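# Move a bottle from the steel table into the carton

## Task

Take any one bottle from the steel table, set it down inside a carton cell that holds nothing yet, and release it so the gripper no longer holds it.

## Robot and tools

Robot: two arms, left_arm and right_arm, each with six revolute joints and a parallel two-finger gripper. The left_arm sits on the +y side. The names refer to the arms themselves and do not indicate image sides.

Scene frame: the origin lies on the table surface midway between the arms. +x points out over the table, +z points up. Positions are in metres and orientations are quaternions in w,x,y,z order. A gripper's fingers extend along its own +z axis and close along its own y axis. The reported end_effector_position is the point between the finger pads, roughly 1 cm short of the fingertips. Reported hand positions can be inaccurate, more so when the arm is stretched far.

Tool execute_actions, argument actions: a list holding at most one item.
- Empty list: nothing is commanded. The current state comes back together with pictures.
- Motion item {"rows": [...], "steps": n}: n is 4 to 15 control steps of 1/30 s each, default 15. Each step uses one row, and the last row repeats if rows run out.
- Wait item {"steps": n} with no rows: n up to 300. The call returns once that many steps have passed since the previous result, and thinking time counts toward them.
- Optional pictures: true adds camera images to any result.
A call that gets refused sends nothing to the robot.

Every row holds 14 numbers, each in [-1, 1], and always covers both arms. Order: left_arm waist, shoulder, elbow, wrist pitch, wrist yaw, wrist roll, gripper opening; then the same seven for right_arm.

The six joint values are offsets, not poses. They are measured from the joint angles shown in the latest result, not from the previous row. Before any result in the scene has shown angles, and in the second or later call inside one reply, they are measured from wherever the arm is when the action begins. Scaling: 1.0 equals 1.202 rad for waist, 1.258 for shoulder, 1.238 for elbow, 2.073 for wrist pitch, and 2.022 for wrist yaw and for wrist roll.

Stated joint ranges in rad: waist -2.618..3.054, shoulder 0.000..3.142, elbow 0.000..3.142, wrist pitch -1.571..1.571, wrist yaw -1.571..1.571, wrist roll -2.094..2.094. The true ends can be off by up to 0.036 rad. A request more than 0.036 rad outward past a stated end gets the call refused. A request past the real end gets clipped, and the result then says "joint sent to its limit". That line may refer to an earlier action. If the line is missing, that does not show there is room left.

The opening value is absolute: +1 is fully open and -1 is closed. Between the extremes, the fingers go to where grip_measured would read the commanded number. grip_measured uses the same scale, and each gripper can be off by up to about 1 mm. To hold something, keep commanding about 0.03 below grip_measured; a smaller margin gives a lighter grip. Pad force tops out near 50 to 62 N and is lower on very thin parts.

Speed: each joint's target stays within a fixed lead of its measured angle. The leads are waist 0.202, shoulder 0.258, elbow 0.238, wrist pitch 0.573, and wrist yaw and roll 0.522 rad. If the targets would move the gripper more than 70 mm, they are scaled back, so large moves take several actions.

Holding still: zeros are not a pause. They drive an arm back to the reference angles, and an arm under zeros may sag over repeated actions. To hold an arm, put the displacement back to the wanted angles in the first call of a reply and send zeros in later calls of that reply. Increase the correction whenever a joint still falls short.

Between calls, the arms keep moving toward the last row sent. They stop once motion has nearly ceased or a step is HELD. Each result is captured 4 steps before its action finishes, and those remaining steps run while you reply.

Result lines:
- The state line gives each arm's gripper position and quaternion.
- Joint positions and Joint velocities list each arm's six joints (rad, rad/s), then the finger-pad gap (m; 0.094 when fully open).
- HELD marks steps on which your row was not fully applied.
- "joint command not followed" means a clearance check altered joint targets; the rest of the row still ran.
- MOTOR HOT appears from 75 °C. At 90 °C an OVER-TEMPERATURE FAULT halts that arm for 10 s. At 100 °C the arm loses hold and falls. Holding a load for long raises the heat.
Something may occasionally tug a held part or nudge a loose object.

Tool zoom_image: camera is one of cam_high, cam_low, cam_left_wrist, cam_right_wrist. Each camera image is 504x504. region is [x0, y0, x1, y1] in pixels from the top-left corner, at most 504 by 504. The tool returns an enlarged crop of that camera's latest image. Calibration data (K, distortion D, T_world_to_cam) are provided for projecting scene points into images. Fixed cameras may be off by a few degrees and millimetres, and wrist camera poses are derived from joint readings.

Tool finished_scene, argument scene: the number of the current scene. The bottle must already be in the cell and released. Replying without any tool call also ends everything.

Things to avoid:
- Knocking or placing anything off the table, which fails the task.
- Arms colliding or pressing on each other.
- Dropping the bottle, letting it slip, or slamming it down.
- Hard pushes against objects.
- Leaving an arm loaded long enough to overheat.
Smooth, economical motion is preferred.

Each tool is called after "Call:" as a command line: name --argument value for each argument, lists and objects as JSON in quotes; but a table of rows of numbers goes row by row, as --pt "numbers of a row", without its own name.

## Session

Call:
execute_actions --actions '[]'

Scene clock: 0.00 s of 4680.00 s.
left_arm: end_effector_position=(-0.0452, +0.0318, +0.3804) grip_measured=+1.000 end_effector_quat_wxyz=(+0.263, +0.390, +0.648, -0.599) | right_arm: end_effector_position=(+0.2075, -0.2521, +0.1664) grip_measured=+1.000 end_effector_quat_wxyz=(-0.051, +0.853, -0.223, +0.470)
Joint positions: left_arm=[-1.429  0.638  0.987 -0.494  0.118 -0.599  0.094] | right_arm=[ 1.169  0.959  0.684 -0.769  0.875 -1.856  0.094]
Joint velocities: left_arm=[ 0.012 -0.002  0.012 -0.022 -0.022  0.051  0.   ] | right_arm=[-0.007 -0.002 -0.022  0.051 -0.007  0.022  0.   ]
Motor temperatures (°C, as the motors report them): left_arm=[22 22 22 22 24 23] | right_arm=[26 23 23 23 22 22]

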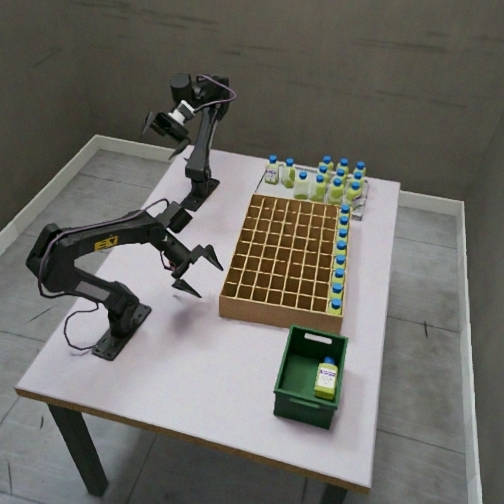

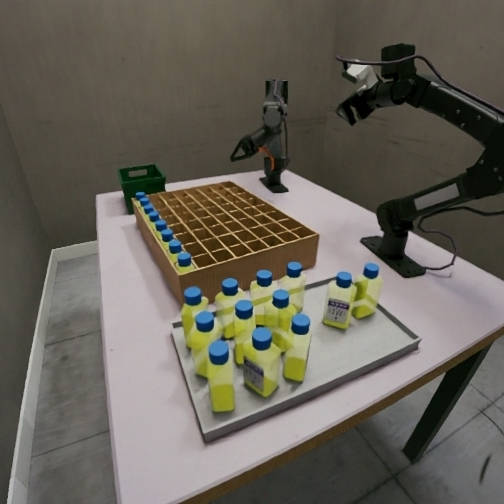

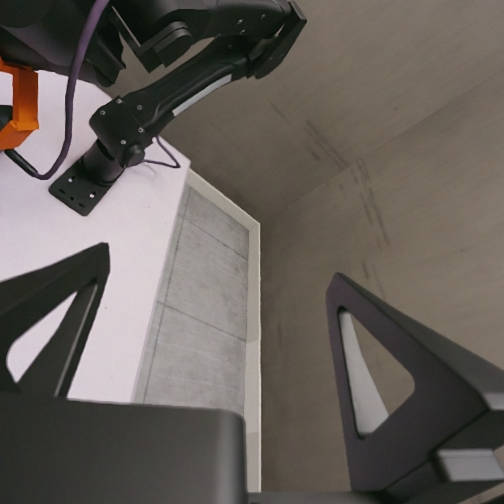

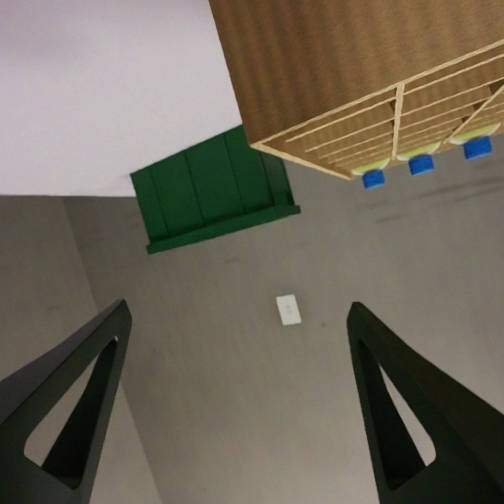

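Call:
zoom_image --camera "cam_low" --region '[120,160,440,420]'

Call:
zoom_image --camera "cam_high" --region '[180,140,400,340]'

Region (120, 160, 440, 420) of cam_low's 504x504 image, scaled by 1.575, with more detail than that image has; it fills the top 410 rows of this view, and the rest is white.

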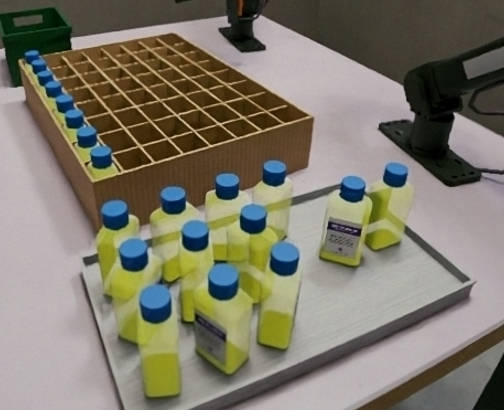

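Region (180, 140, 400, 340) of cam_high's 504x504 image, scaled by 2.291, with more detail than that image has; it fills the top 458 rows of this view, and the rest is white.

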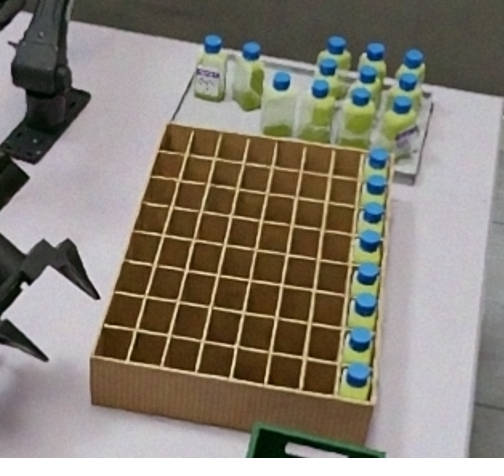

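Call:
execute_actions --actions '[{"rows":[[1,0.3,0.33,-0.3,-0.058,0.296,1,0,0,0,0,0,0,1]]}]'

Call:
execute_actions --actions '[{"steps":25}]'

Scene clock: 1.33 s of 4680.00 s.
left_arm: end_effector_position=(+0.1711, +0.0791, +0.3173) grip_measured=+1.000 end_effector_quat_wxyz=(+0.371, +0.343, +0.842, -0.188) | right_arm: end_effector_position=(+0.2075, -0.2521, +0.1664) grip_measured=+1.000 end_effector_quat_wxyz=(-0.051, +0.853, -0.223, +0.470)
Joint positions: left_arm=[-0.674  1.044  1.36  -1.029  0.025 -0.061  0.094] | right_arm=[ 1.169  0.959  0.684 -0.769  0.875 -1.856  0.094]
Joint velocities: left_arm=[ 2.117 -0.056 -0.007 -0.447 -0.154  0.388  0.   ] | right_arm=[-0.012 -0.002  0.012 -0.066 -0.022  0.022  0.   ]
Motor temperatures (°C, as the motors report them): left_arm=[22 22 23 23 24 23] | right_arm=[26 23 24 23 22 22]
Steps of this call (steps 1 to 29: nothing new was sent; steps 30 to 40: the first 11 steps of this action). Readings (joint positions):
30: left_arm=[-1.400 0.667 1.029 -0.580 0.116 -0.521] | right_arm=[1.169 0.959 0.684 -0.769 0.875 -1.856]
31: left_arm=[-1.330 0.732 1.110 -0.700 0.100 -0.422] | right_arm=[1.169 0.959 0.684 -0.769 0.875 -1.856]
33: left_arm=[-1.184 0.891 1.268 -0.844 0.071 -0.272] | right_arm=[1.169 0.959 0.684 -0.769 0.875 -1.856]
37: left_arm=[-0.896 1.040 1.360 -0.951 0.039 -0.114] | right_arm=[1.169 0.959 0.684 -0.769 0.875 -1.856]
40: the state above

Scene clock: 2.17 s of 4680.00 s.
left_arm: end_effector_position=(+0.2345, +0.1920, +0.3043) grip_measured=+1.000 end_effector_quat_wxyz=(+0.376, +0.172, +0.908, -0.073) | right_arm: end_effector_position=(+0.2075, -0.2521, +0.1664) grip_measured=+1.000 end_effector_quat_wxyz=(-0.051, +0.853, -0.223, +0.470)
Joint positions: left_arm=[-0.232  1.043  1.36  -1.102 -0.003 -0.007  0.094] | right_arm=[ 1.169  0.959  0.684 -0.769  0.875 -1.856  0.094]
Joint velocities: left_arm=[ 0.002  0.012 -0.012 -0.022 -0.037  0.066  0.   ] | right_arm=[ 0.007  0.002 -0.012  0.037  0.037  0.022  0.   ]
Motor temperatures (°C, as the motors report them): left_arm=[22 22 23 23 24 23] | right_arm=[26 23 24 23 22 22]
Kept back: nothing.
Steps of this call (steps 1 to 4: the last 4 steps of your previous action; steps 5 to 25: the robot went on to your last target). Readings (joint positions):
1: left_arm=[-0.600 1.043 1.360 -1.042 0.021 -0.050] | right_arm=[1.169 0.959 0.684 -0.769 0.875 -1.856]
2: left_arm=[-0.527 1.043 1.360 -1.053 0.018 -0.042] | right_arm=[1.169 0.959 0.684 -0.769 0.875 -1.856]
4: left_arm=[-0.380 1.043 1.360 -1.068 0.013 -0.029] | right_arm=[1.169 0.959 0.684 -0.769 0.875 -1.856]
8: left_arm=[-0.233 1.043 1.360 -1.087 -0.003 -0.018] | right_arm=[1.169 0.959 0.684 -0.769 0.875 -1.856]
25: the state above

Call:
execute_actions --actions '[{"rows":[[0.8,0.28,0.12,-0.22,0,0,1,0,0,0,0,0,0,1]]}]'

Call:
execute_actions --actions '[{"steps":15}]' --pictures true

Scene clock: 2.67 s of 4680.00 s.
left_arm: end_effector_position=(+0.2294, +0.3848, +0.2074) grip_measured=+1.000 end_effector_quat_wxyz=(+0.075, -0.173, +0.982, +0.010) | right_arm: end_effector_position=(+0.2075, -0.2521, +0.1664) grip_measured=+1.000 end_effector_quat_wxyz=(-0.051, +0.853, -0.223, +0.470)
Joint positions: left_arm=[ 0.496  1.453  1.503 -1.469  0.005 -0.005  0.094] | right_arm=[ 1.169  0.959  0.684 -0.769  0.875 -1.856  0.094]
Joint velocities: left_arm=[ 2.093 -0.237 -0.002 -0.403 -0.066  0.081  0.   ] | right_arm=[-0.002 -0.007 -0.012 -0.081 -0.139  0.022  0.   ]
Motor temperatures (°C, as the motors report them): left_arm=[22 22 23 23 24 23] | right_arm=[26 23 24 23 22 22]
Steps of this call (steps 1 to 4: the robot went on to your last target; steps 5 to 15: the first 11 steps of this action). Readings (joint positions):
5: left_arm=[-0.204 1.072 1.390 -1.164 0.010 -0.005] | right_arm=[1.169 0.959 0.684 -0.769 0.875 -1.856]
6: left_arm=[-0.139 1.127 1.445 -1.254 0.013 -0.005] | right_arm=[1.169 0.959 0.684 -0.769 0.875 -1.856]
8: left_arm=[0.002 1.259 1.502 -1.341 0.011 -0.005] | right_arm=[1.169 0.959 0.684 -0.769 0.875 -1.856]
12: left_arm=[0.277 1.446 1.503 -1.432 0.008 -0.005] | right_arm=[1.169 0.959 0.684 -0.769 0.875 -1.856]
15: the state above

Scene clock: 3.17 s of 4680.00 s.
left_arm: end_effector_position=(+0.1795, +0.4326, +0.2140) grip_measured=+1.000 end_effector_quat_wxyz=(+0.052, -0.293, +0.955, +0.022) | right_arm: end_effector_position=(+0.2075, -0.2521, +0.1664) grip_measured=+1.000 end_effector_quat_wxyz=(-0.051, +0.853, -0.223, +0.470)
Joint positions: left_arm=[ 0.739  1.415  1.503 -1.547 -0.011 -0.006  0.094] | right_arm=[ 1.169  0.959  0.684 -0.769  0.875 -1.856  0.094]
Joint velocities: left_arm=[ 0.002 -0.007  0.017 -0.007 -0.037  0.007  0.   ] | right_arm=[-0.012  0.012 -0.002  0.066  0.051 -0.022  0.   ]
Motor temperatures (°C, as the motors report them): left_arm=[22 22 23 23 24 23] | right_arm=[26 23 24 23 22 22]
Kept back: nothing.
Steps of this call (steps 1 to 4: the last 4 steps of your previous action; steps 5 to 15: the robot went on to your last target). Readings (joint positions):
1: left_arm=[0.570 1.445 1.503 -1.480 0.004 -0.005] | right_arm=[1.169 0.959 0.684 -0.769 0.875 -1.856]
2: left_arm=[0.640 1.438 1.503 -1.490 0.001 -0.005] | right_arm=[1.169 0.959 0.684 -0.769 0.875 -1.856]
4: left_arm=[0.727 1.425 1.503 -1.509 -0.009 -0.006] | right_arm=[1.169 0.959 0.684 -0.769 0.875 -1.856]
8: left_arm=[0.739 1.415 1.503 -1.537 -0.011 -0.006] | right_arm=[1.169 0.959 0.684 -0.769 0.875 -1.856]
15: the state above
camera_calibration (this result's frames):
cam_left_wrist: T_world_to_cam=[[0.70664, -0.705252, 0.0572728, 0.155135], [-0.627317, -0.586991, 0.511777, 0.269202], [-0.327313, -0.39757, -0.857207, 0.53309], [0, 0, 0, 1]] pos_world=[0.233737, 0.479369, 0.310312]

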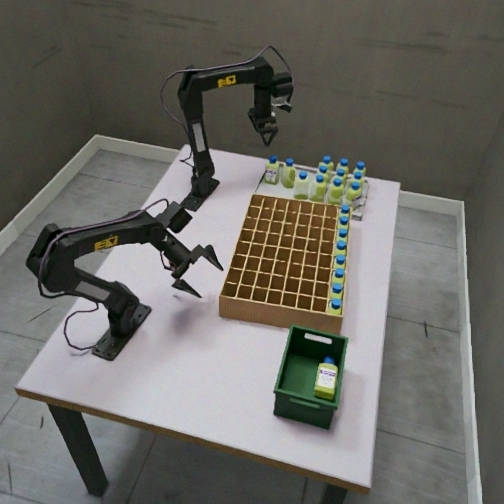

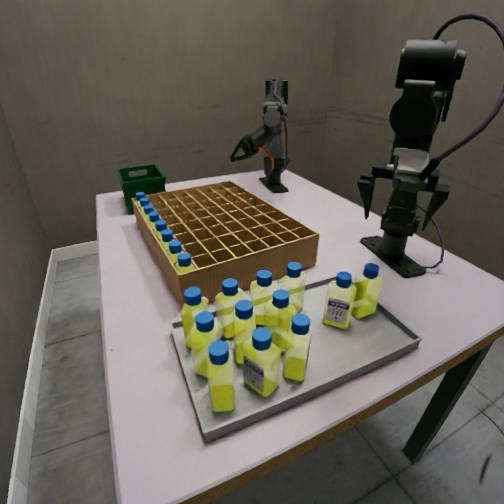

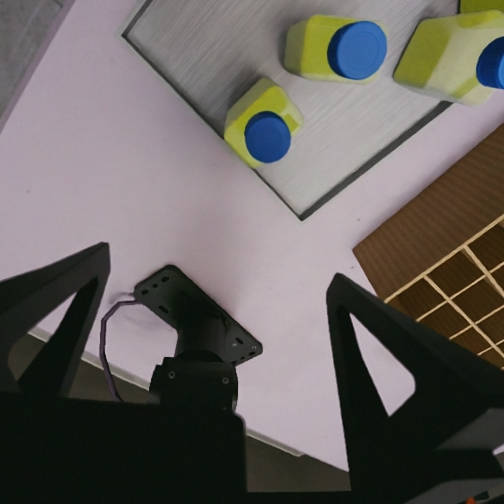

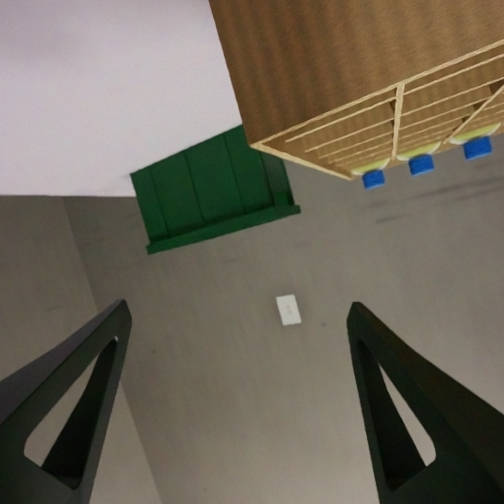

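Call:
execute_actions --actions '[{"rows":[[-0.02,0.05,0.015,0.01,0,0.1,0.6,0,0,0,0,0,0,1],[-0.03,0.09,0.025,0.02,0,0.15,0.4,0,0,0,0,0,0,1],[-0.04,0.13,0.035,0.03,0,0.2,0.3,0,0,0,0,0,0,1],[-0.05,0.168,0.045,0.034,0.005,0.265,0.2,0,0,0,0,0,0,1]]}]'

Call:
execute_actions --actions '[{"steps":12}]' --pictures true

Scene clock: 4.20 s of 4680.00 s.
left_arm: end_effector_position=(+0.2211, +0.4417, +0.1629) grip_measured=+0.202 end_effector_quat_wxyz=(-0.016, -0.038, +0.999, -0.003) | right_arm: end_effector_position=(+0.2075, -0.2521, +0.1664) grip_measured=+1.000 end_effector_quat_wxyz=(-0.051, +0.853, -0.223, +0.470)
Joint positions: left_arm=[ 0.685  1.657  1.534 -1.479 -0.009  0.458  0.056] | right_arm=[ 1.169  0.959  0.684 -0.769  0.875 -1.856  0.094]
Joint velocities: left_arm=[ 0.002  0.017 -0.002  0.007  0.022  0.447 -0.   ] | right_arm=[ 0.002  0.007 -0.007 -0.007 -0.081  0.007  0.   ]
Motor temperatures (°C, as the motors report them): left_arm=[22 22 23 23 24 23] | right_arm=[26 23 24 23 22 22]
Steps of this call (steps 1 to 15: the robot went on to your last target; steps 16 to 20: nothing new was sent; steps 21 to 31: the first 11 steps of this action). Readings (joint positions):
21: left_arm=[0.737 1.419 1.503 -1.549 -0.011 0.022] | right_arm=[1.169 0.959 0.684 -0.769 0.875 -1.856]
22: left_arm=[0.733 1.431 1.505 -1.549 -0.011 0.071] | right_arm=[1.169 0.959 0.684 -0.769 0.875 -1.856]
24: left_arm=[0.713 1.493 1.524 -1.545 -0.011 0.203] | right_arm=[1.169 0.959 0.684 -0.769 0.875 -1.856]
28: left_arm=[0.686 1.634 1.534 -1.494 -0.009 0.394] | right_arm=[1.169 0.959 0.684 -0.769 0.875 -1.856]
31: the state above

Scene clock: 4.60 s of 4680.00 s.
left_arm: end_effector_position=(+0.2208, +0.4415, +0.1650) grip_measured=+0.202 end_effector_quat_wxyz=(-0.012, -0.008, +1.000, -0.002) | right_arm: end_effector_position=(+0.2075, -0.2521, +0.1664) grip_measured=+1.000 end_effector_quat_wxyz=(-0.051, +0.853, -0.223, +0.470)
Joint positions: left_arm=[ 0.685  1.649  1.534 -1.479 -0.009  0.52   0.056] | right_arm=[ 1.169  0.959  0.684 -0.769  0.875 -1.856  0.094]
Joint velocities: left_arm=[-0.002 -0.002  0.007  0.007  0.037  0.066 -0.001] | right_arm=[-0.007 -0.002  0.007 -0.051 -0.007 -0.007  0.   ]
Motor temperatures (°C, as the motors report them): left_arm=[22 22 23 23 24 23] | right_arm=[26 23 24 23 22 22]
Kept back: nothing.
Steps of this call (steps 1 to 4: the last 4 steps of your previous action; steps 5 to 12: the robot went on to your last target). Readings (joint positions):
1: left_arm=[0.685 1.654 1.534 -1.479 -0.009 0.471] | right_arm=[1.169 0.959 0.684 -0.769 0.875 -1.856]
2: left_arm=[0.685 1.651 1.534 -1.479 -0.009 0.482] | right_arm=[1.169 0.959 0.684 -0.769 0.875 -1.856]
4: left_arm=[0.685 1.649 1.534 -1.479 -0.009 0.497] | right_arm=[1.169 0.959 0.684 -0.769 0.875 -1.856]
8: left_arm=[0.685 1.649 1.534 -1.479 -0.009 0.513] | right_arm=[1.169 0.959 0.684 -0.769 0.875 -1.856]
12: the state above
camera_calibration (this result's frames):
cam_left_wrist: T_world_to_cam=[[0.211654, -0.976338, 0.0443404, 0.36611], [-0.768693, -0.138279, 0.624491, 0.139904], [-0.603583, -0.166261, -0.779772, 0.454294], [0, 0, 0, 1]] pos_world=[0.304258, 0.452324, 0.250644]

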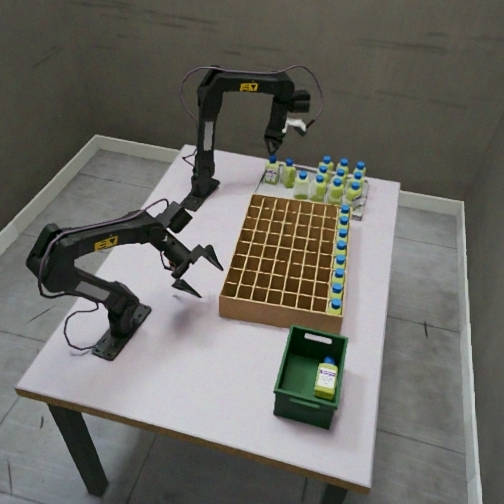

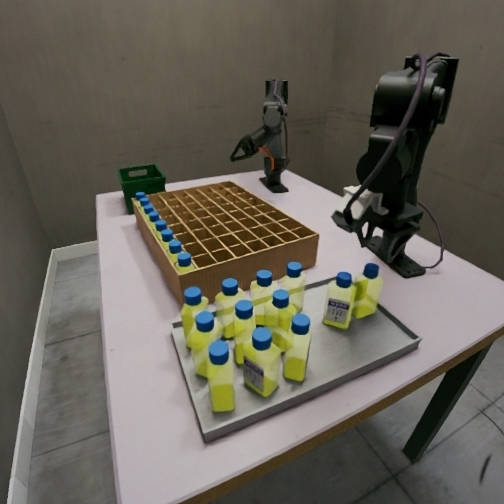

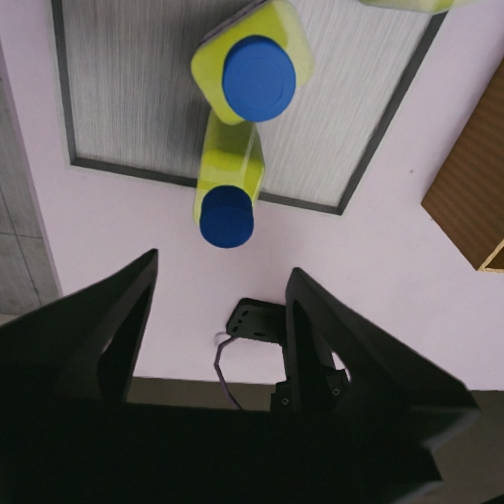

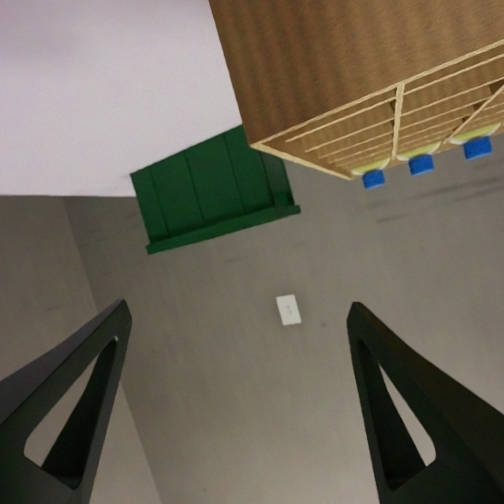

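Call:
execute_actions --actions '[{"rows":[[-0.03,-0.02,0,0.07,0,-0.1,0.2,0,0,0,0,0,0,1],[-0.06,-0.04,-0.01,0.12,0,-0.2,0.2,0,0,0,0,0,0,1],[-0.085,-0.05,-0.03,0.15,0.005,-0.26,0.2,0,0,0,0,0,0,1],[-0.085,-0.05,-0.045,0.15,0.005,-0.26,0.2,0,0,0,0,0,0,1]]}]'

Call:
execute_actions --actions '[{"steps":12}]' --pictures true

Scene clock: 5.30 s of 4680.00 s.
left_arm: end_effector_position=(+0.2887, +0.4391, +0.1768) grip_measured=+0.202 end_effector_quat_wxyz=(+0.126, -0.184, +0.974, +0.034) | right_arm: end_effector_position=(+0.2075, -0.2521, +0.1664) grip_measured=+1.000 end_effector_quat_wxyz=(-0.051, +0.853, -0.223, +0.470)
Joint positions: left_arm=[ 0.581  1.607  1.504 -1.205 -0.004  0.057  0.056] | right_arm=[ 1.169  0.959  0.684 -0.769  0.875 -1.856  0.094]
Joint velocities: left_arm=[ 0.012 -0.012 -0.012  0.154 -0.051 -0.315 -0.   ] | right_arm=[-0.007  0.002 -0.007 -0.007  0.007  0.007  0.   ]
Motor temperatures (°C, as the motors report them): left_arm=[22 23 23 23 24 23] | right_arm=[26 23 24 23 22 22]
Steps of this call (steps 1 to 10: the robot went on to your last target; steps 11 to 21: the first 11 steps of this action). Readings (joint positions):
11: left_arm=[0.683 1.649 1.534 -1.469 -0.010 0.494] | right_arm=[1.169 0.959 0.684 -0.769 0.875 -1.856]
12: left_arm=[0.673 1.646 1.534 -1.438 -0.011 0.429] | right_arm=[1.169 0.959 0.684 -0.769 0.875 -1.856]
14: left_arm=[0.633 1.631 1.521 -1.341 -0.012 0.278] | right_arm=[1.169 0.959 0.684 -0.769 0.875 -1.856]
18: left_arm=[0.581 1.609 1.505 -1.238 -0.004 0.113] | right_arm=[1.169 0.959 0.684 -0.769 0.875 -1.856]
21: the state above

Scene clock: 5.70 s of 4680.00 s.
left_arm: end_effector_position=(+0.2941, +0.4415, +0.1776) grip_measured=+0.202 end_effector_quat_wxyz=(+0.139, -0.210, +0.967, +0.033) | right_arm: end_effector_position=(+0.2075, -0.2521, +0.1664) grip_measured=+1.000 end_effector_quat_wxyz=(-0.051, +0.853, -0.223, +0.470)
Joint positions: left_arm=[ 0.581  1.607  1.501 -1.178 -0.004  0.003  0.056] | right_arm=[ 1.169  0.959  0.684 -0.769  0.875 -1.856  0.094]
Joint velocities: left_arm=[-0.012 -0.007 -0.017  0.007  0.051 -0.066 -0.001] | right_arm=[-0.002 -0.017  0.002 -0.11   0.007 -0.007  0.   ]
Motor temperatures (°C, as the motors report them): left_arm=[22 23 23 23 24 23] | right_arm=[26 23 24 23 22 22]
Kept back: nothing.
Steps of this call (steps 1 to 4: the last 4 steps of your previous action; steps 5 to 12: the robot went on to your last target). Readings (joint positions):
1: left_arm=[0.581 1.607 1.503 -1.198 -0.004 0.046] | right_arm=[1.169 0.959 0.684 -0.769 0.875 -1.856]
2: left_arm=[0.581 1.607 1.502 -1.193 -0.004 0.036] | right_arm=[1.169 0.959 0.684 -0.769 0.875 -1.856]
4: left_arm=[0.581 1.607 1.501 -1.187 -0.004 0.023] | right_arm=[1.169 0.959 0.684 -0.769 0.875 -1.856]
8: left_arm=[0.581 1.607 1.501 -1.180 -0.004 0.009] | right_arm=[1.169 0.959 0.684 -0.769 0.875 -1.856]
12: the state above
camera_calibration (this result's frames):
cam_left_wrist: T_world_to_cam=[[0.566537, -0.818577, 0.0946969, 0.16712], [-0.786641, -0.503017, 0.358008, 0.401988], [-0.245423, -0.277317, -0.928904, 0.478526], [0, 0, 0, 1]] pos_world=[0.338982, 0.471711, 0.284764]

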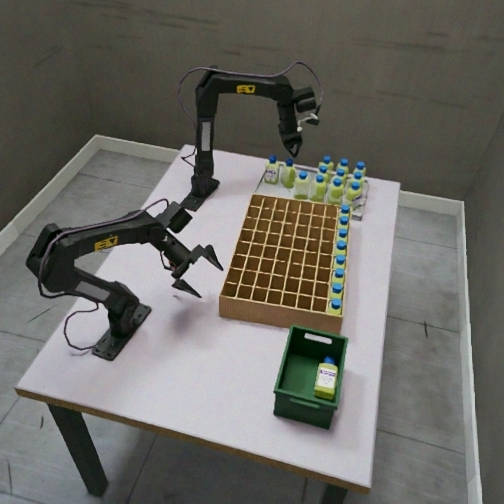

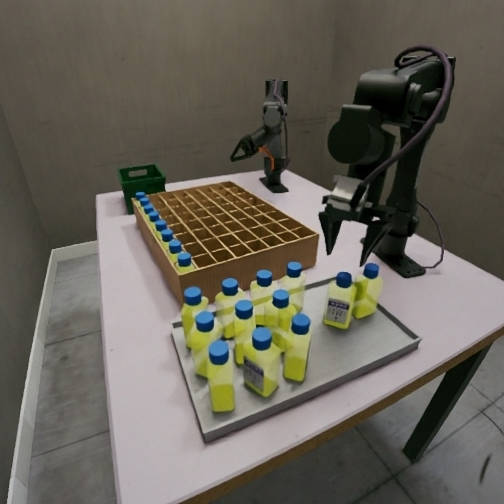

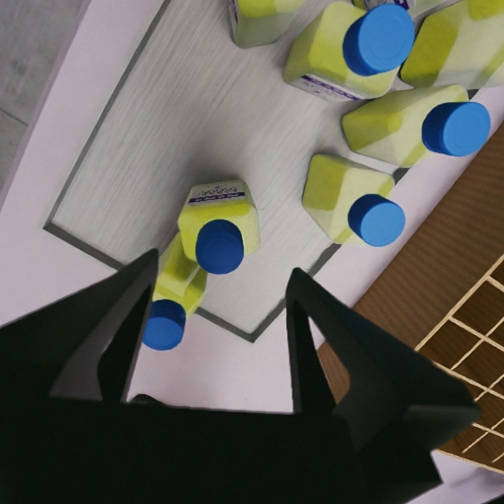

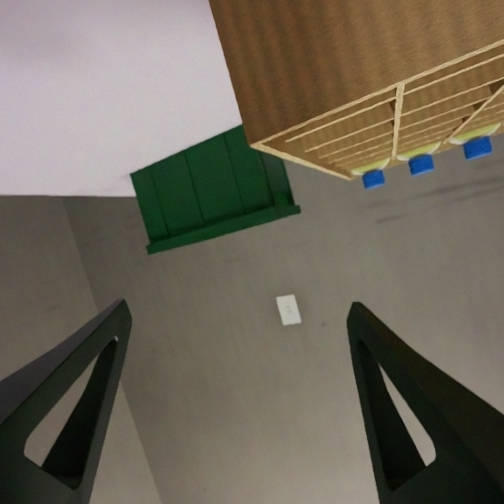

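Call:
execute_actions --actions '[{"rows":[[0,-0.01,-0.05,0.01,0,0,0.1,0,0,0,0,0,0,1],[0,-0.01,-0.08,0.03,0,0,0.1,0,0,0,0,0,0,1],[0,-0.01,-0.11,0.05,0,0,0.1,0,0,0,0,0,0,1],[0,-0.01,-0.14,0.07,0,0,0.1,0,0,0,0,0,0,1],[0,-0.01,-0.16,0.087,0,0,0.1,0,0,0,0,0,0,1],[0,-0.01,-0.175,0.087,0,0,0.1,0,0,0,0,0,0,1]]}]'

Call:
execute_actions --actions '[{"steps":12}]' --pictures true

Call:
zoom_image --camera "cam_low" --region '[280,210,420,350]'

Scene clock: 6.30 s of 4680.00 s.
left_arm: end_effector_position=(+0.2781, +0.4342, +0.1226) grip_measured=+0.102 end_effector_quat_wxyz=(+0.105, -0.213, +0.971, +0.025) | right_arm: end_effector_position=(+0.2075, -0.2521, +0.1664) grip_measured=+1.000 end_effector_quat_wxyz=(-0.051, +0.853, -0.223, +0.470)
Joint positions: left_arm=[ 0.581  1.599  1.291 -1.047 -0.004  0.     0.052] | right_arm=[ 1.169  0.959  0.684 -0.769  0.875 -1.856  0.094]
Joint velocities: left_arm=[-0.022 -0.027  0.017  0.198  0.007  0.007  0.001] | right_arm=[-0.017 -0.007 -0.002  0.037 -0.051  0.007  0.   ]
Motor temperatures (°C, as the motors report them): left_arm=[22 23 23 23 24 23] | right_arm=[26 23 24 23 22 22]
Steps of this call (steps 1 to 7: the robot went on to your last target; steps 8 to 18: the first 11 steps of this action). Readings (joint positions):
8: left_arm=[0.581 1.607 1.495 -1.172 -0.004 0.000] | right_arm=[1.169 0.959 0.684 -0.769 0.875 -1.856]
9: left_arm=[0.581 1.604 1.481 -1.159 -0.004 0.000] | right_arm=[1.169 0.959 0.684 -0.769 0.875 -1.856]
11: left_arm=[0.581 1.599 1.424 -1.118 -0.004 0.000] | right_arm=[1.169 0.959 0.684 -0.769 0.875 -1.856]
15: left_arm=[0.581 1.599 1.305 -1.058 -0.004 0.000] | right_arm=[1.169 0.959 0.684 -0.769 0.875 -1.856]
18: the state above

Scene clock: 6.70 s of 4680.00 s.
left_arm: end_effector_position=(+0.2866, +0.4381, +0.1248) grip_measured=+0.102 end_effector_quat_wxyz=(+0.123, -0.212, +0.969, +0.029) | right_arm: end_effector_position=(+0.2075, -0.2521, +0.1664) grip_measured=+1.000 end_effector_quat_wxyz=(-0.051, +0.853, -0.223, +0.470)
Joint positions: left_arm=[ 0.581  1.599  1.291 -1.008 -0.004  0.     0.052] | right_arm=[ 1.169  0.959  0.684 -0.769  0.875 -1.856  0.094]
Joint velocities: left_arm=[-0.007  0.007 -0.007 -0.037 -0.007  0.022 -0.001] | right_arm=[ 0.002 -0.027 -0.007  0.051  0.037  0.022  0.   ]
Motor temperatures (°C, as the motors report them): left_arm=[22 23 23 23 24 23] | right_arm=[26 23 24 23 22 22]
Kept back: nothing.
Steps of this call (steps 1 to 4: the last 4 steps of your previous action; steps 5 to 12: the robot went on to your last target). Readings (joint positions):
1: left_arm=[0.581 1.599 1.291 -1.038 -0.004 0.000] | right_arm=[1.169 0.959 0.684 -0.769 0.875 -1.856]
2: left_arm=[0.581 1.599 1.291 -1.030 -0.004 0.000] | right_arm=[1.169 0.959 0.684 -0.769 0.875 -1.856]
4: left_arm=[0.581 1.599 1.291 -1.021 -0.004 0.000] | right_arm=[1.169 0.959 0.684 -0.769 0.875 -1.856]
8: left_arm=[0.581 1.599 1.291 -1.012 -0.004 0.000] | right_arm=[1.169 0.959 0.684 -0.769 0.875 -1.856]
12: the state above
camera_calibration (this result's frames):
cam_left_wrist: T_world_to_cam=[[0.571595, -0.815601, 0.0898569, 0.1714], [-0.774441, -0.500052, 0.387542, 0.404805], [-0.271146, -0.291106, -0.917462, 0.43864], [0, 0, 0, 1]] pos_world=[0.334462, 0.469908, 0.230155]

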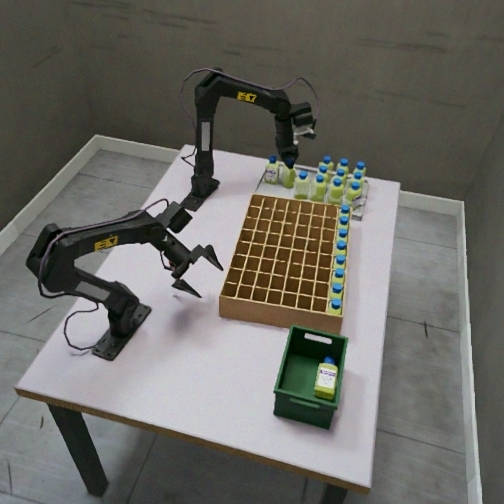

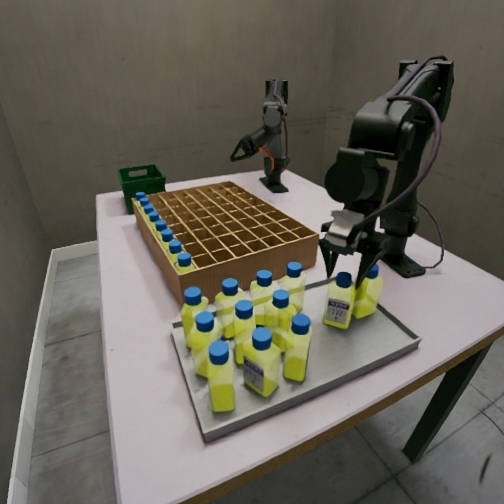

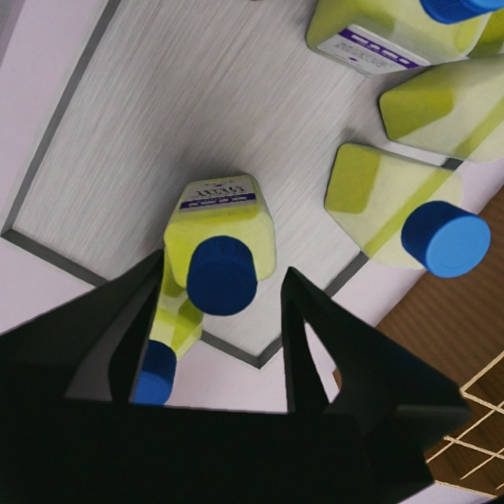

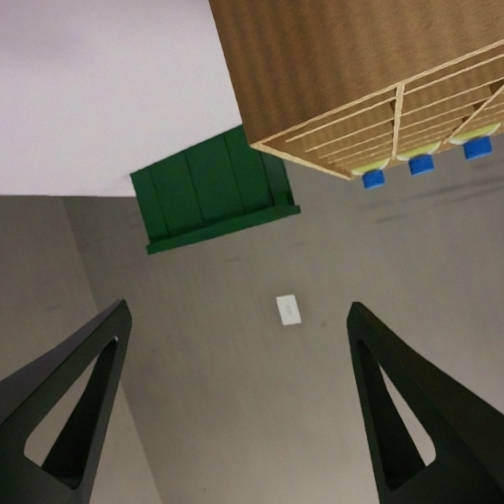

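Region (280, 210, 420, 350) of cam_low's 504x504 image, scaled by 3.600, with more detail than that image has.

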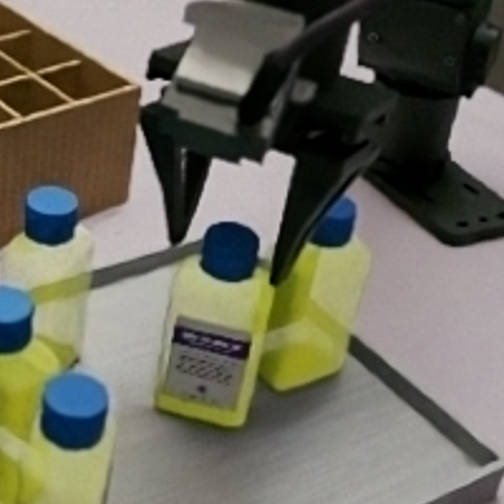

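Call:
execute_actions --actions '[{"rows":[[0,0,-0.04,0.02,0,0,-0.1,0,0,0,0,0,0,1],[0,0,-0.04,0.02,0,0,-0.1,0,0,0,0,0,0,1],[0,0,-0.04,0.02,0,0,-0.1,0,0,0,0,0,0,1],[0,0,-0.04,0.02,0,0,-0.1,0,0,0,0,0,0,1],[0,0,-0.04,0.02,0,0,-0.1,0,0,0,0,0,0,1],[0,0,-0.04,0.02,0,0,-0.1,0,0,0,0,0,0,1],[0,0,-0.04,0.02,0,0,-0.1,0,0,0,0,0,0,1],[0,0,-0.04,0.02,0,0,-0.2,0,0,0,0,0,0,1],[0,0,-0.04,0.02,0,0,-0.2,0,0,0,0,0,0,1],[0,0,-0.04,0.02,0,0,-0.3,0,0,0,0,0,0,1],[0,0,-0.04,0.02,0,0,-0.35,0,0,0,0,0,0,1],[0,0,-0.04,0.02,0,0,-0.4,0,0,0,0,0,0,1],[0,0,-0.04,0.02,0,0,-0.45,0,0,0,0,0,0,1],[0,0,-0.04,0.02,0,0,-0.5,0,0,0,0,0,0,1]]}]'

Call:
execute_actions --actions '[{"steps":10}]' --pictures true

Call:
zoom_image --camera "cam_low" --region '[280,210,420,350]'

Scene clock: 7.33 s of 4680.00 s.
left_arm: end_effector_position=(+0.2876, +0.4388, +0.1203) grip_measured=-0.318 end_effector_quat_wxyz=(+0.129, -0.212, +0.968, +0.031) | right_arm: end_effector_position=(+0.2075, -0.2521, +0.1664) grip_measured=+1.000 end_effector_quat_wxyz=(-0.051, +0.853, -0.223, +0.470)
Joint positions: left_arm=[ 0.581  1.595  1.265 -0.976 -0.006  0.     0.032] | right_arm=[ 1.169  0.959  0.684 -0.769  0.875 -1.856  0.094]
Joint velocities: left_arm=[-0.002 -0.1    0.002  0.051 -0.051 -0.037 -0.056] | right_arm=[-0.002 -0.002 -0.027 -0.007 -0.007  0.007  0.   ]
Motor temperatures (°C, as the motors report them): left_arm=[22 23 23 23 24 23] | right_arm=[26 23 24 23 22 22]
Steps of this call (steps 1 to 8: the robot went on to your last target; steps 9 to 19: the first 11 steps of this action). Readings (joint positions):
9: left_arm=[0.581 1.599 1.287 -1.001 -0.004 0.000] | right_arm=[1.169 0.959 0.684 -0.769 0.875 -1.856]
10: left_arm=[0.581 1.599 1.281 -0.994 -0.004 0.000] | right_arm=[1.169 0.959 0.684 -0.769 0.875 -1.856]
12: left_arm=[0.581 1.599 1.267 -0.986 -0.004 0.000] | right_arm=[1.169 0.959 0.684 -0.769 0.875 -1.856]
16: left_arm=[0.581 1.599 1.265 -0.979 -0.005 0.000] | right_arm=[1.169 0.959 0.684 -0.769 0.875 -1.856]
19: the state above

Scene clock: 7.67 s of 4680.00 s.
left_arm: end_effector_position=(+0.2883, +0.4391, +0.1211) grip_measured=-0.464 end_effector_quat_wxyz=(+0.131, -0.212, +0.968, +0.031) | right_arm: end_effector_position=(+0.2075, -0.2521, +0.1664) grip_measured=+1.000 end_effector_quat_wxyz=(-0.051, +0.853, -0.223, +0.470)
Joint positions: left_arm=[ 0.581  1.593  1.265 -0.973 -0.005  0.     0.025] | right_arm=[ 1.169  0.959  0.684 -0.769  0.875 -1.856  0.094]
Joint velocities: left_arm=[-0.022 -0.022 -0.002  0.007 -0.007 -0.022 -0.001] | right_arm=[-0.002 -0.002  0.002 -0.051  0.022  0.037  0.   ]
Motor temperatures (°C, as the motors report them): left_arm=[22 23 23 23 24 23] | right_arm=[26 23 24 23 22 22]
Kept back: nothing.
Steps of this call (steps 1 to 4: the last 4 steps of your previous action; steps 5 to 10: the robot went on to your last target). Readings (joint positions):
1: left_arm=[0.581 1.594 1.265 -0.976 -0.006 0.000] | right_arm=[1.169 0.959 0.684 -0.769 0.875 -1.856]
2: left_arm=[0.581 1.594 1.265 -0.975 -0.006 0.000] | right_arm=[1.169 0.959 0.684 -0.769 0.875 -1.856]
4: left_arm=[0.581 1.593 1.265 -0.973 -0.005 0.000] | right_arm=[1.169 0.959 0.684 -0.769 0.875 -1.856]
8: left_arm=[0.581 1.593 1.265 -0.973 -0.005 0.000] | right_arm=[1.169 0.959 0.684 -0.769 0.875 -1.856]
10: the state above
camera_calibration (this result's frames):
cam_left_wrist: T_world_to_cam=[[0.570526, -0.816144, 0.091699, 0.171906], [-0.779781, -0.503267, 0.372377, 0.412836], [-0.257765, -0.283956, -0.92354, 0.429734], [0, 0, 0, 1]] pos_world=[0.334615, 0.470092, 0.227382]

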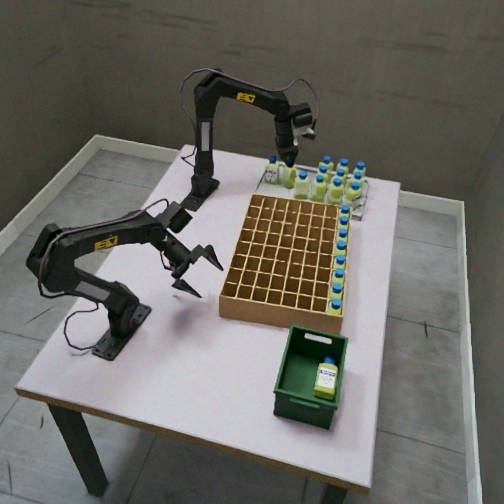

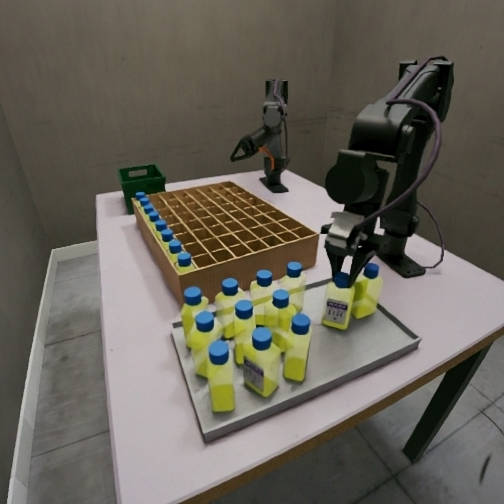

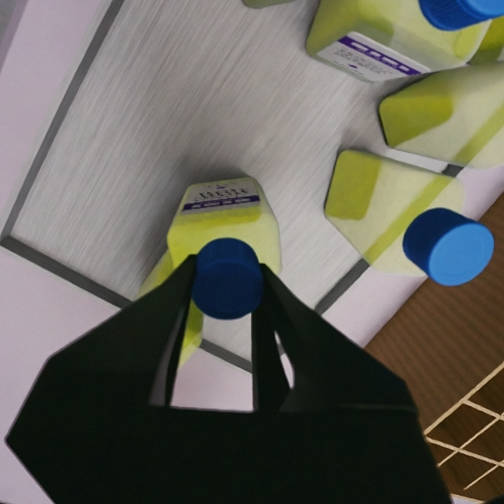

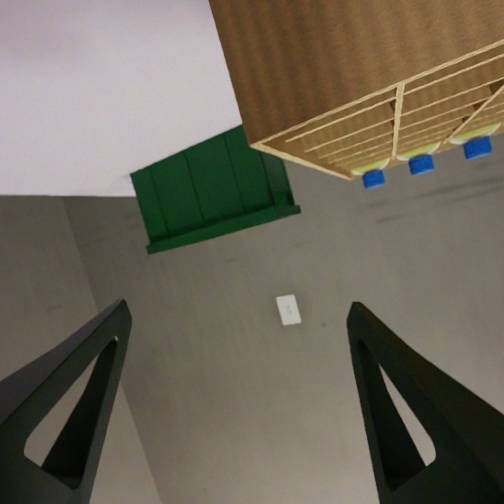

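Region (280, 210, 420, 350) of cam_low's 504x504 image, scaled by 3.600, with more detail than that image has.

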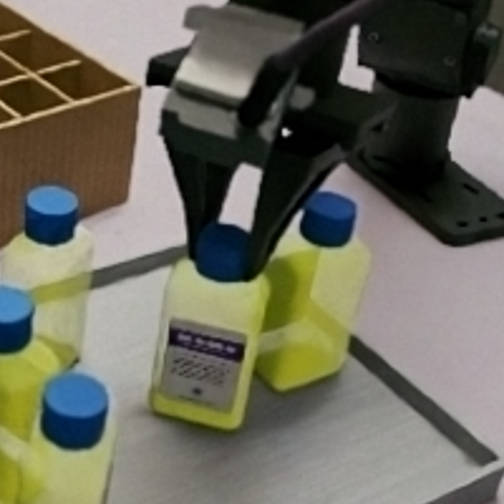

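Call:
execute_actions --actions '[{"rows":[[0,0,0.04,-0.02,0,0,-0.5,0,0,0,0,0,0,1],[0,0,0.07,-0.04,0,0,-0.5,0,0,0,0,0,0,1],[0,0,0.1,-0.06,0,0,-0.5,0,0,0,0,0,0,1],[0,0,0.135,-0.08,0,0,-0.5,0,0,0,0,0,0,1],[0,0,0.17,-0.1,0,0,-0.5,0,0,0,0,0,0,1],[0,0,0.2,-0.12,0,0,-0.5,0,0,0,0,0,0,1],[0,0,0.235,-0.14,0,0,-0.5,0,0,0,0,0,0,1],[0,0,0.27,-0.16,0,0,-0.5,0,0,0,0,0,0,1],[0,0,0.3,-0.18,0,0,-0.5,0,0,0,0,0,0,1],[0,0,0.335,-0.2,0,0,-0.5,0,0,0,0,0,0,1],[0,0,0.37,-0.22,0,0,-0.5,0,0,0,0,0,0,1],[0,0,0.4,-0.24,0,0,-0.5,0,0,0,0,0,0,1],[0,0,0.43,-0.26,0,0,-0.5,0,0,0,0,0,0,1],[0,0,0.465,-0.268,0,0,-0.5,0,0,0,0,0,0,1]]}]'

Call:
execute_actions --actions '[{"steps":12}]'

Call:
execute_actions --actions '[{"rows":[[-0.03,0,0.01,0,0,0,-0.5,0,0,0,0,0,0,1],[-0.06,0,0.01,0,0,0,-0.5,0,0,0,0,0,0,1],[-0.1,0,0.01,0,0,0,-0.5,0,0,0,0,0,0,1],[-0.14,0,0.01,0,0,0,-0.5,0,0,0,0,0,0,1],[-0.19,0,0.01,0,0,0,-0.5,0,0,0,0,0,0,1],[-0.24,0,0.01,0,0,0,-0.5,0,0,0,0,0,0,1],[-0.29,0,0.01,0,0,0,-0.5,0,0,0,0,0,0,1],[-0.34,0,0.01,0,0,0,-0.5,0,0,0,0,0,0,1],[-0.39,0,0.01,0,0,0,-0.5,0,0,0,0,0,0,1],[-0.43,0,0.01,0,0,0,-0.5,0,0,0,0,0,0,1],[-0.47,0,0.01,0,0,0,-0.5,0,0,0,0,0,0,1],[-0.5,0,0.01,0,0,0,-0.5,0,0,0,0,0,0,1],[-0.53,0,0.01,0,0,0,-0.5,0,0,0,0,0,0,1],[-0.55,0,0.01,0,0,0,-0.5,0,0,0,0,0,0,1],[-0.565,0,0.01,0,0,0,-0.5,0,0,0,0,0,0,1]]}]'

Call:
execute_actions --actions '[{"steps":12}]' --pictures true

Scene clock: 8.50 s of 4680.00 s.
left_arm: end_effector_position=(+0.2952, +0.4423, +0.2084) grip_measured=-0.464 end_effector_quat_wxyz=(+0.153, -0.211, +0.965, +0.036) | right_arm: end_effector_position=(+0.2075, -0.2521, +0.1664) grip_measured=+1.000 end_effector_quat_wxyz=(-0.051, +0.853, -0.223, +0.470)
Joint positions: left_arm=[ 0.581  1.607  1.616 -1.265 -0.005  0.     0.025] | right_arm=[ 1.169  0.959  0.684 -0.769  0.875 -1.856  0.094]
Joint velocities: left_arm=[-0.002 -0.007  1.267 -0.945 -0.007  0.066 -0.001] | right_arm=[-0.007  0.007 -0.002  0.037  0.022  0.007  0.   ]
Motor temperatures (°C, as the motors report them): left_arm=[22 23 23 23 24 23] | right_arm=[26 23 24 23 22 22]
Steps of this call (steps 1 to 14: the robot went on to your last target; steps 15 to 25: the first 11 steps of this action). Readings (joint positions):
15: left_arm=[0.581 1.593 1.269 -0.978 -0.005 0.000] | right_arm=[1.169 0.959 0.684 -0.769 0.875 -1.856]
16: left_arm=[0.581 1.594 1.278 -0.991 -0.005 0.000] | right_arm=[1.169 0.959 0.684 -0.769 0.875 -1.856]
18: left_arm=[0.581 1.602 1.319 -1.044 -0.005 0.000] | right_arm=[1.169 0.959 0.684 -0.769 0.875 -1.856]
22: left_arm=[0.581 1.607 1.479 -1.170 -0.005 0.000] | right_arm=[1.169 0.959 0.684 -0.769 0.875 -1.856]
25: the state above

Scene clock: 8.90 s of 4680.00 s.
left_arm: end_effector_position=(+0.2690, +0.4302, +0.2550) grip_measured=-0.464 end_effector_quat_wxyz=(+0.136, -0.212, +0.967, +0.032) | right_arm: end_effector_position=(+0.2075, -0.2521, +0.1664) grip_measured=+1.000 end_effector_quat_wxyz=(-0.051, +0.853, -0.223, +0.470)
Joint positions: left_arm=[ 0.581  1.598  1.815 -1.507 -0.005  0.     0.025] | right_arm=[ 1.169  0.959  0.684 -0.769  0.875 -1.856  0.094]
Joint velocities: left_arm=[-0.007 -0.007  0.007 -0.198  0.007 -0.022  0.001] | right_arm=[-0.007  0.017 -0.007  0.037  0.007 -0.051  0.   ]
Motor temperatures (°C, as the motors report them): left_arm=[22 23 23 23 24 23] | right_arm=[26 23 25 23 22 22]
Kept back: nothing.
Steps of this call (steps 1 to 4: the last 4 steps of your previous action; steps 5 to 12: the robot went on to your last target). Readings (joint positions):
1: left_arm=[0.581 1.607 1.659 -1.299 -0.005 0.000] | right_arm=[1.169 0.959 0.684 -0.769 0.875 -1.856]
2: left_arm=[0.581 1.607 1.701 -1.334 -0.005 0.000] | right_arm=[1.169 0.959 0.684 -0.769 0.875 -1.856]
4: left_arm=[0.581 1.607 1.773 -1.400 -0.005 0.000] | right_arm=[1.169 0.959 0.684 -0.769 0.875 -1.856]
8: left_arm=[0.581 1.598 1.815 -1.466 -0.005 0.000] | right_arm=[1.169 0.959 0.684 -0.769 0.875 -1.856]
12: the state above

Scene clock: 9.27 s of 4680.00 s.
left_arm: end_effector_position=(+0.3005, +0.2822, +0.2549) grip_measured=-0.464 end_effector_quat_wxyz=(+0.142, +0.022, +0.990, +0.003) | right_arm: end_effector_position=(+0.2075, -0.2521, +0.1664) grip_measured=+1.000 end_effector_quat_wxyz=(-0.051, +0.853, -0.223, +0.470)
Joint positions: left_arm=[ 0.104  1.599  1.815 -1.502 -0.012  0.     0.025] | right_arm=[ 1.169  0.959  0.684 -0.769  0.875 -1.856  0.094]
Joint velocities: left_arm=[-1.643  0.022  0.002  0.037  0.037 -0.037  0.   ] | right_arm=[ 0.017 -0.007  0.002 -0.139  0.037  0.037  0.   ]
Motor temperatures (°C, as the motors report them): left_arm=[22 23 23 23 24 23] | right_arm=[26 23 25 23 22 22]
Steps of this call (steps 1 to 11: the first 11 steps of this action). Readings (joint positions):
1: left_arm=[0.579 1.598 1.815 -1.511 -0.006 0.000] | right_arm=[1.169 0.959 0.684 -0.769 0.875 -1.856]
2: left_arm=[0.570 1.598 1.815 -1.512 -0.008 0.000] | right_arm=[1.169 0.959 0.684 -0.769 0.875 -1.856]
4: left_arm=[0.518 1.598 1.815 -1.512 -0.016 0.000] | right_arm=[1.169 0.959 0.684 -0.769 0.875 -1.856]
8: left_arm=[0.294 1.598 1.815 -1.508 -0.018 0.000] | right_arm=[1.169 0.959 0.684 -0.769 0.875 -1.856]
11: the state above

Scene clock: 9.67 s of 4680.00 s.
left_arm: end_effector_position=(+0.2897, +0.2130, +0.2545) grip_measured=-0.464 end_effector_quat_wxyz=(+0.138, +0.126, +0.982, -0.019) | right_arm: end_effector_position=(+0.2075, -0.2521, +0.1664) grip_measured=+1.000 end_effector_quat_wxyz=(-0.051, +0.853, -0.223, +0.470)
Joint positions: left_arm=[-0.104  1.6    1.815 -1.505  0.004  0.     0.025] | right_arm=[ 1.169  0.959  0.684 -0.769  0.875 -1.856  0.094]
Joint velocities: left_arm=[-0.007 -0.007  0.007 -0.037 -0.007 -0.066  0.   ] | right_arm=[ 0.012  0.002 -0.017  0.007  0.007 -0.022  0.   ]
Motor temperatures (°C, as the motors report them): left_arm=[22 23 23 23 24 23] | right_arm=[26 23 25 23 22 22]
Kept back: nothing.
Steps of this call (steps 1 to 4: the last 4 steps of your previous action; steps 5 to 12: the robot went on to your last target). Readings (joint positions):
1: left_arm=[0.050 1.600 1.815 -1.502 -0.009 0.000] | right_arm=[1.169 0.959 0.684 -0.769 0.875 -1.856]
2: left_arm=[0.004 1.600 1.815 -1.502 -0.006 0.000] | right_arm=[1.169 0.959 0.684 -0.769 0.875 -1.856]
4: left_arm=[-0.066 1.600 1.815 -1.502 -0.001 0.000] | right_arm=[1.169 0.959 0.684 -0.769 0.875 -1.856]
8: left_arm=[-0.105 1.600 1.815 -1.503 0.005 0.000] | right_arm=[1.169 0.959 0.684 -0.769 0.875 -1.856]
12: the state above
camera_calibration (this result's frames):
cam_left_wrist: T_world_to_cam=[[-0.077746, -0.991771, 0.101717, 0.197055], [-0.924765, 0.10986, 0.364336, 0.163987], [-0.372513, -0.0657383, -0.925696, 0.476448], [0, 0, 0, 1]] pos_world=[0.344453, 0.208739, 0.361256]

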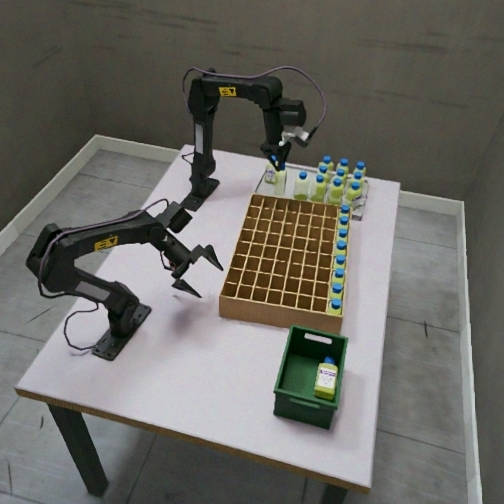

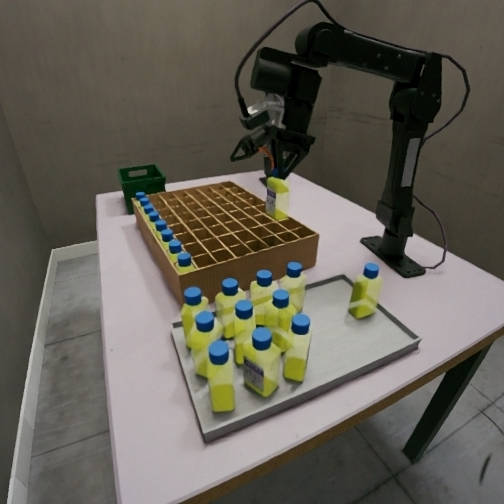

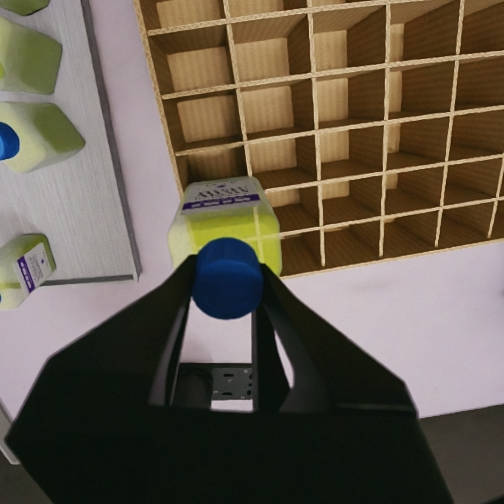

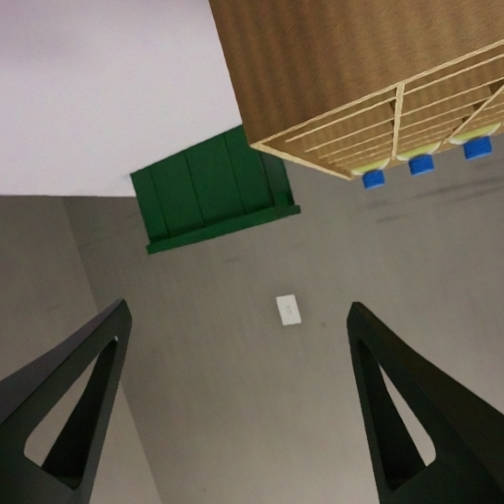

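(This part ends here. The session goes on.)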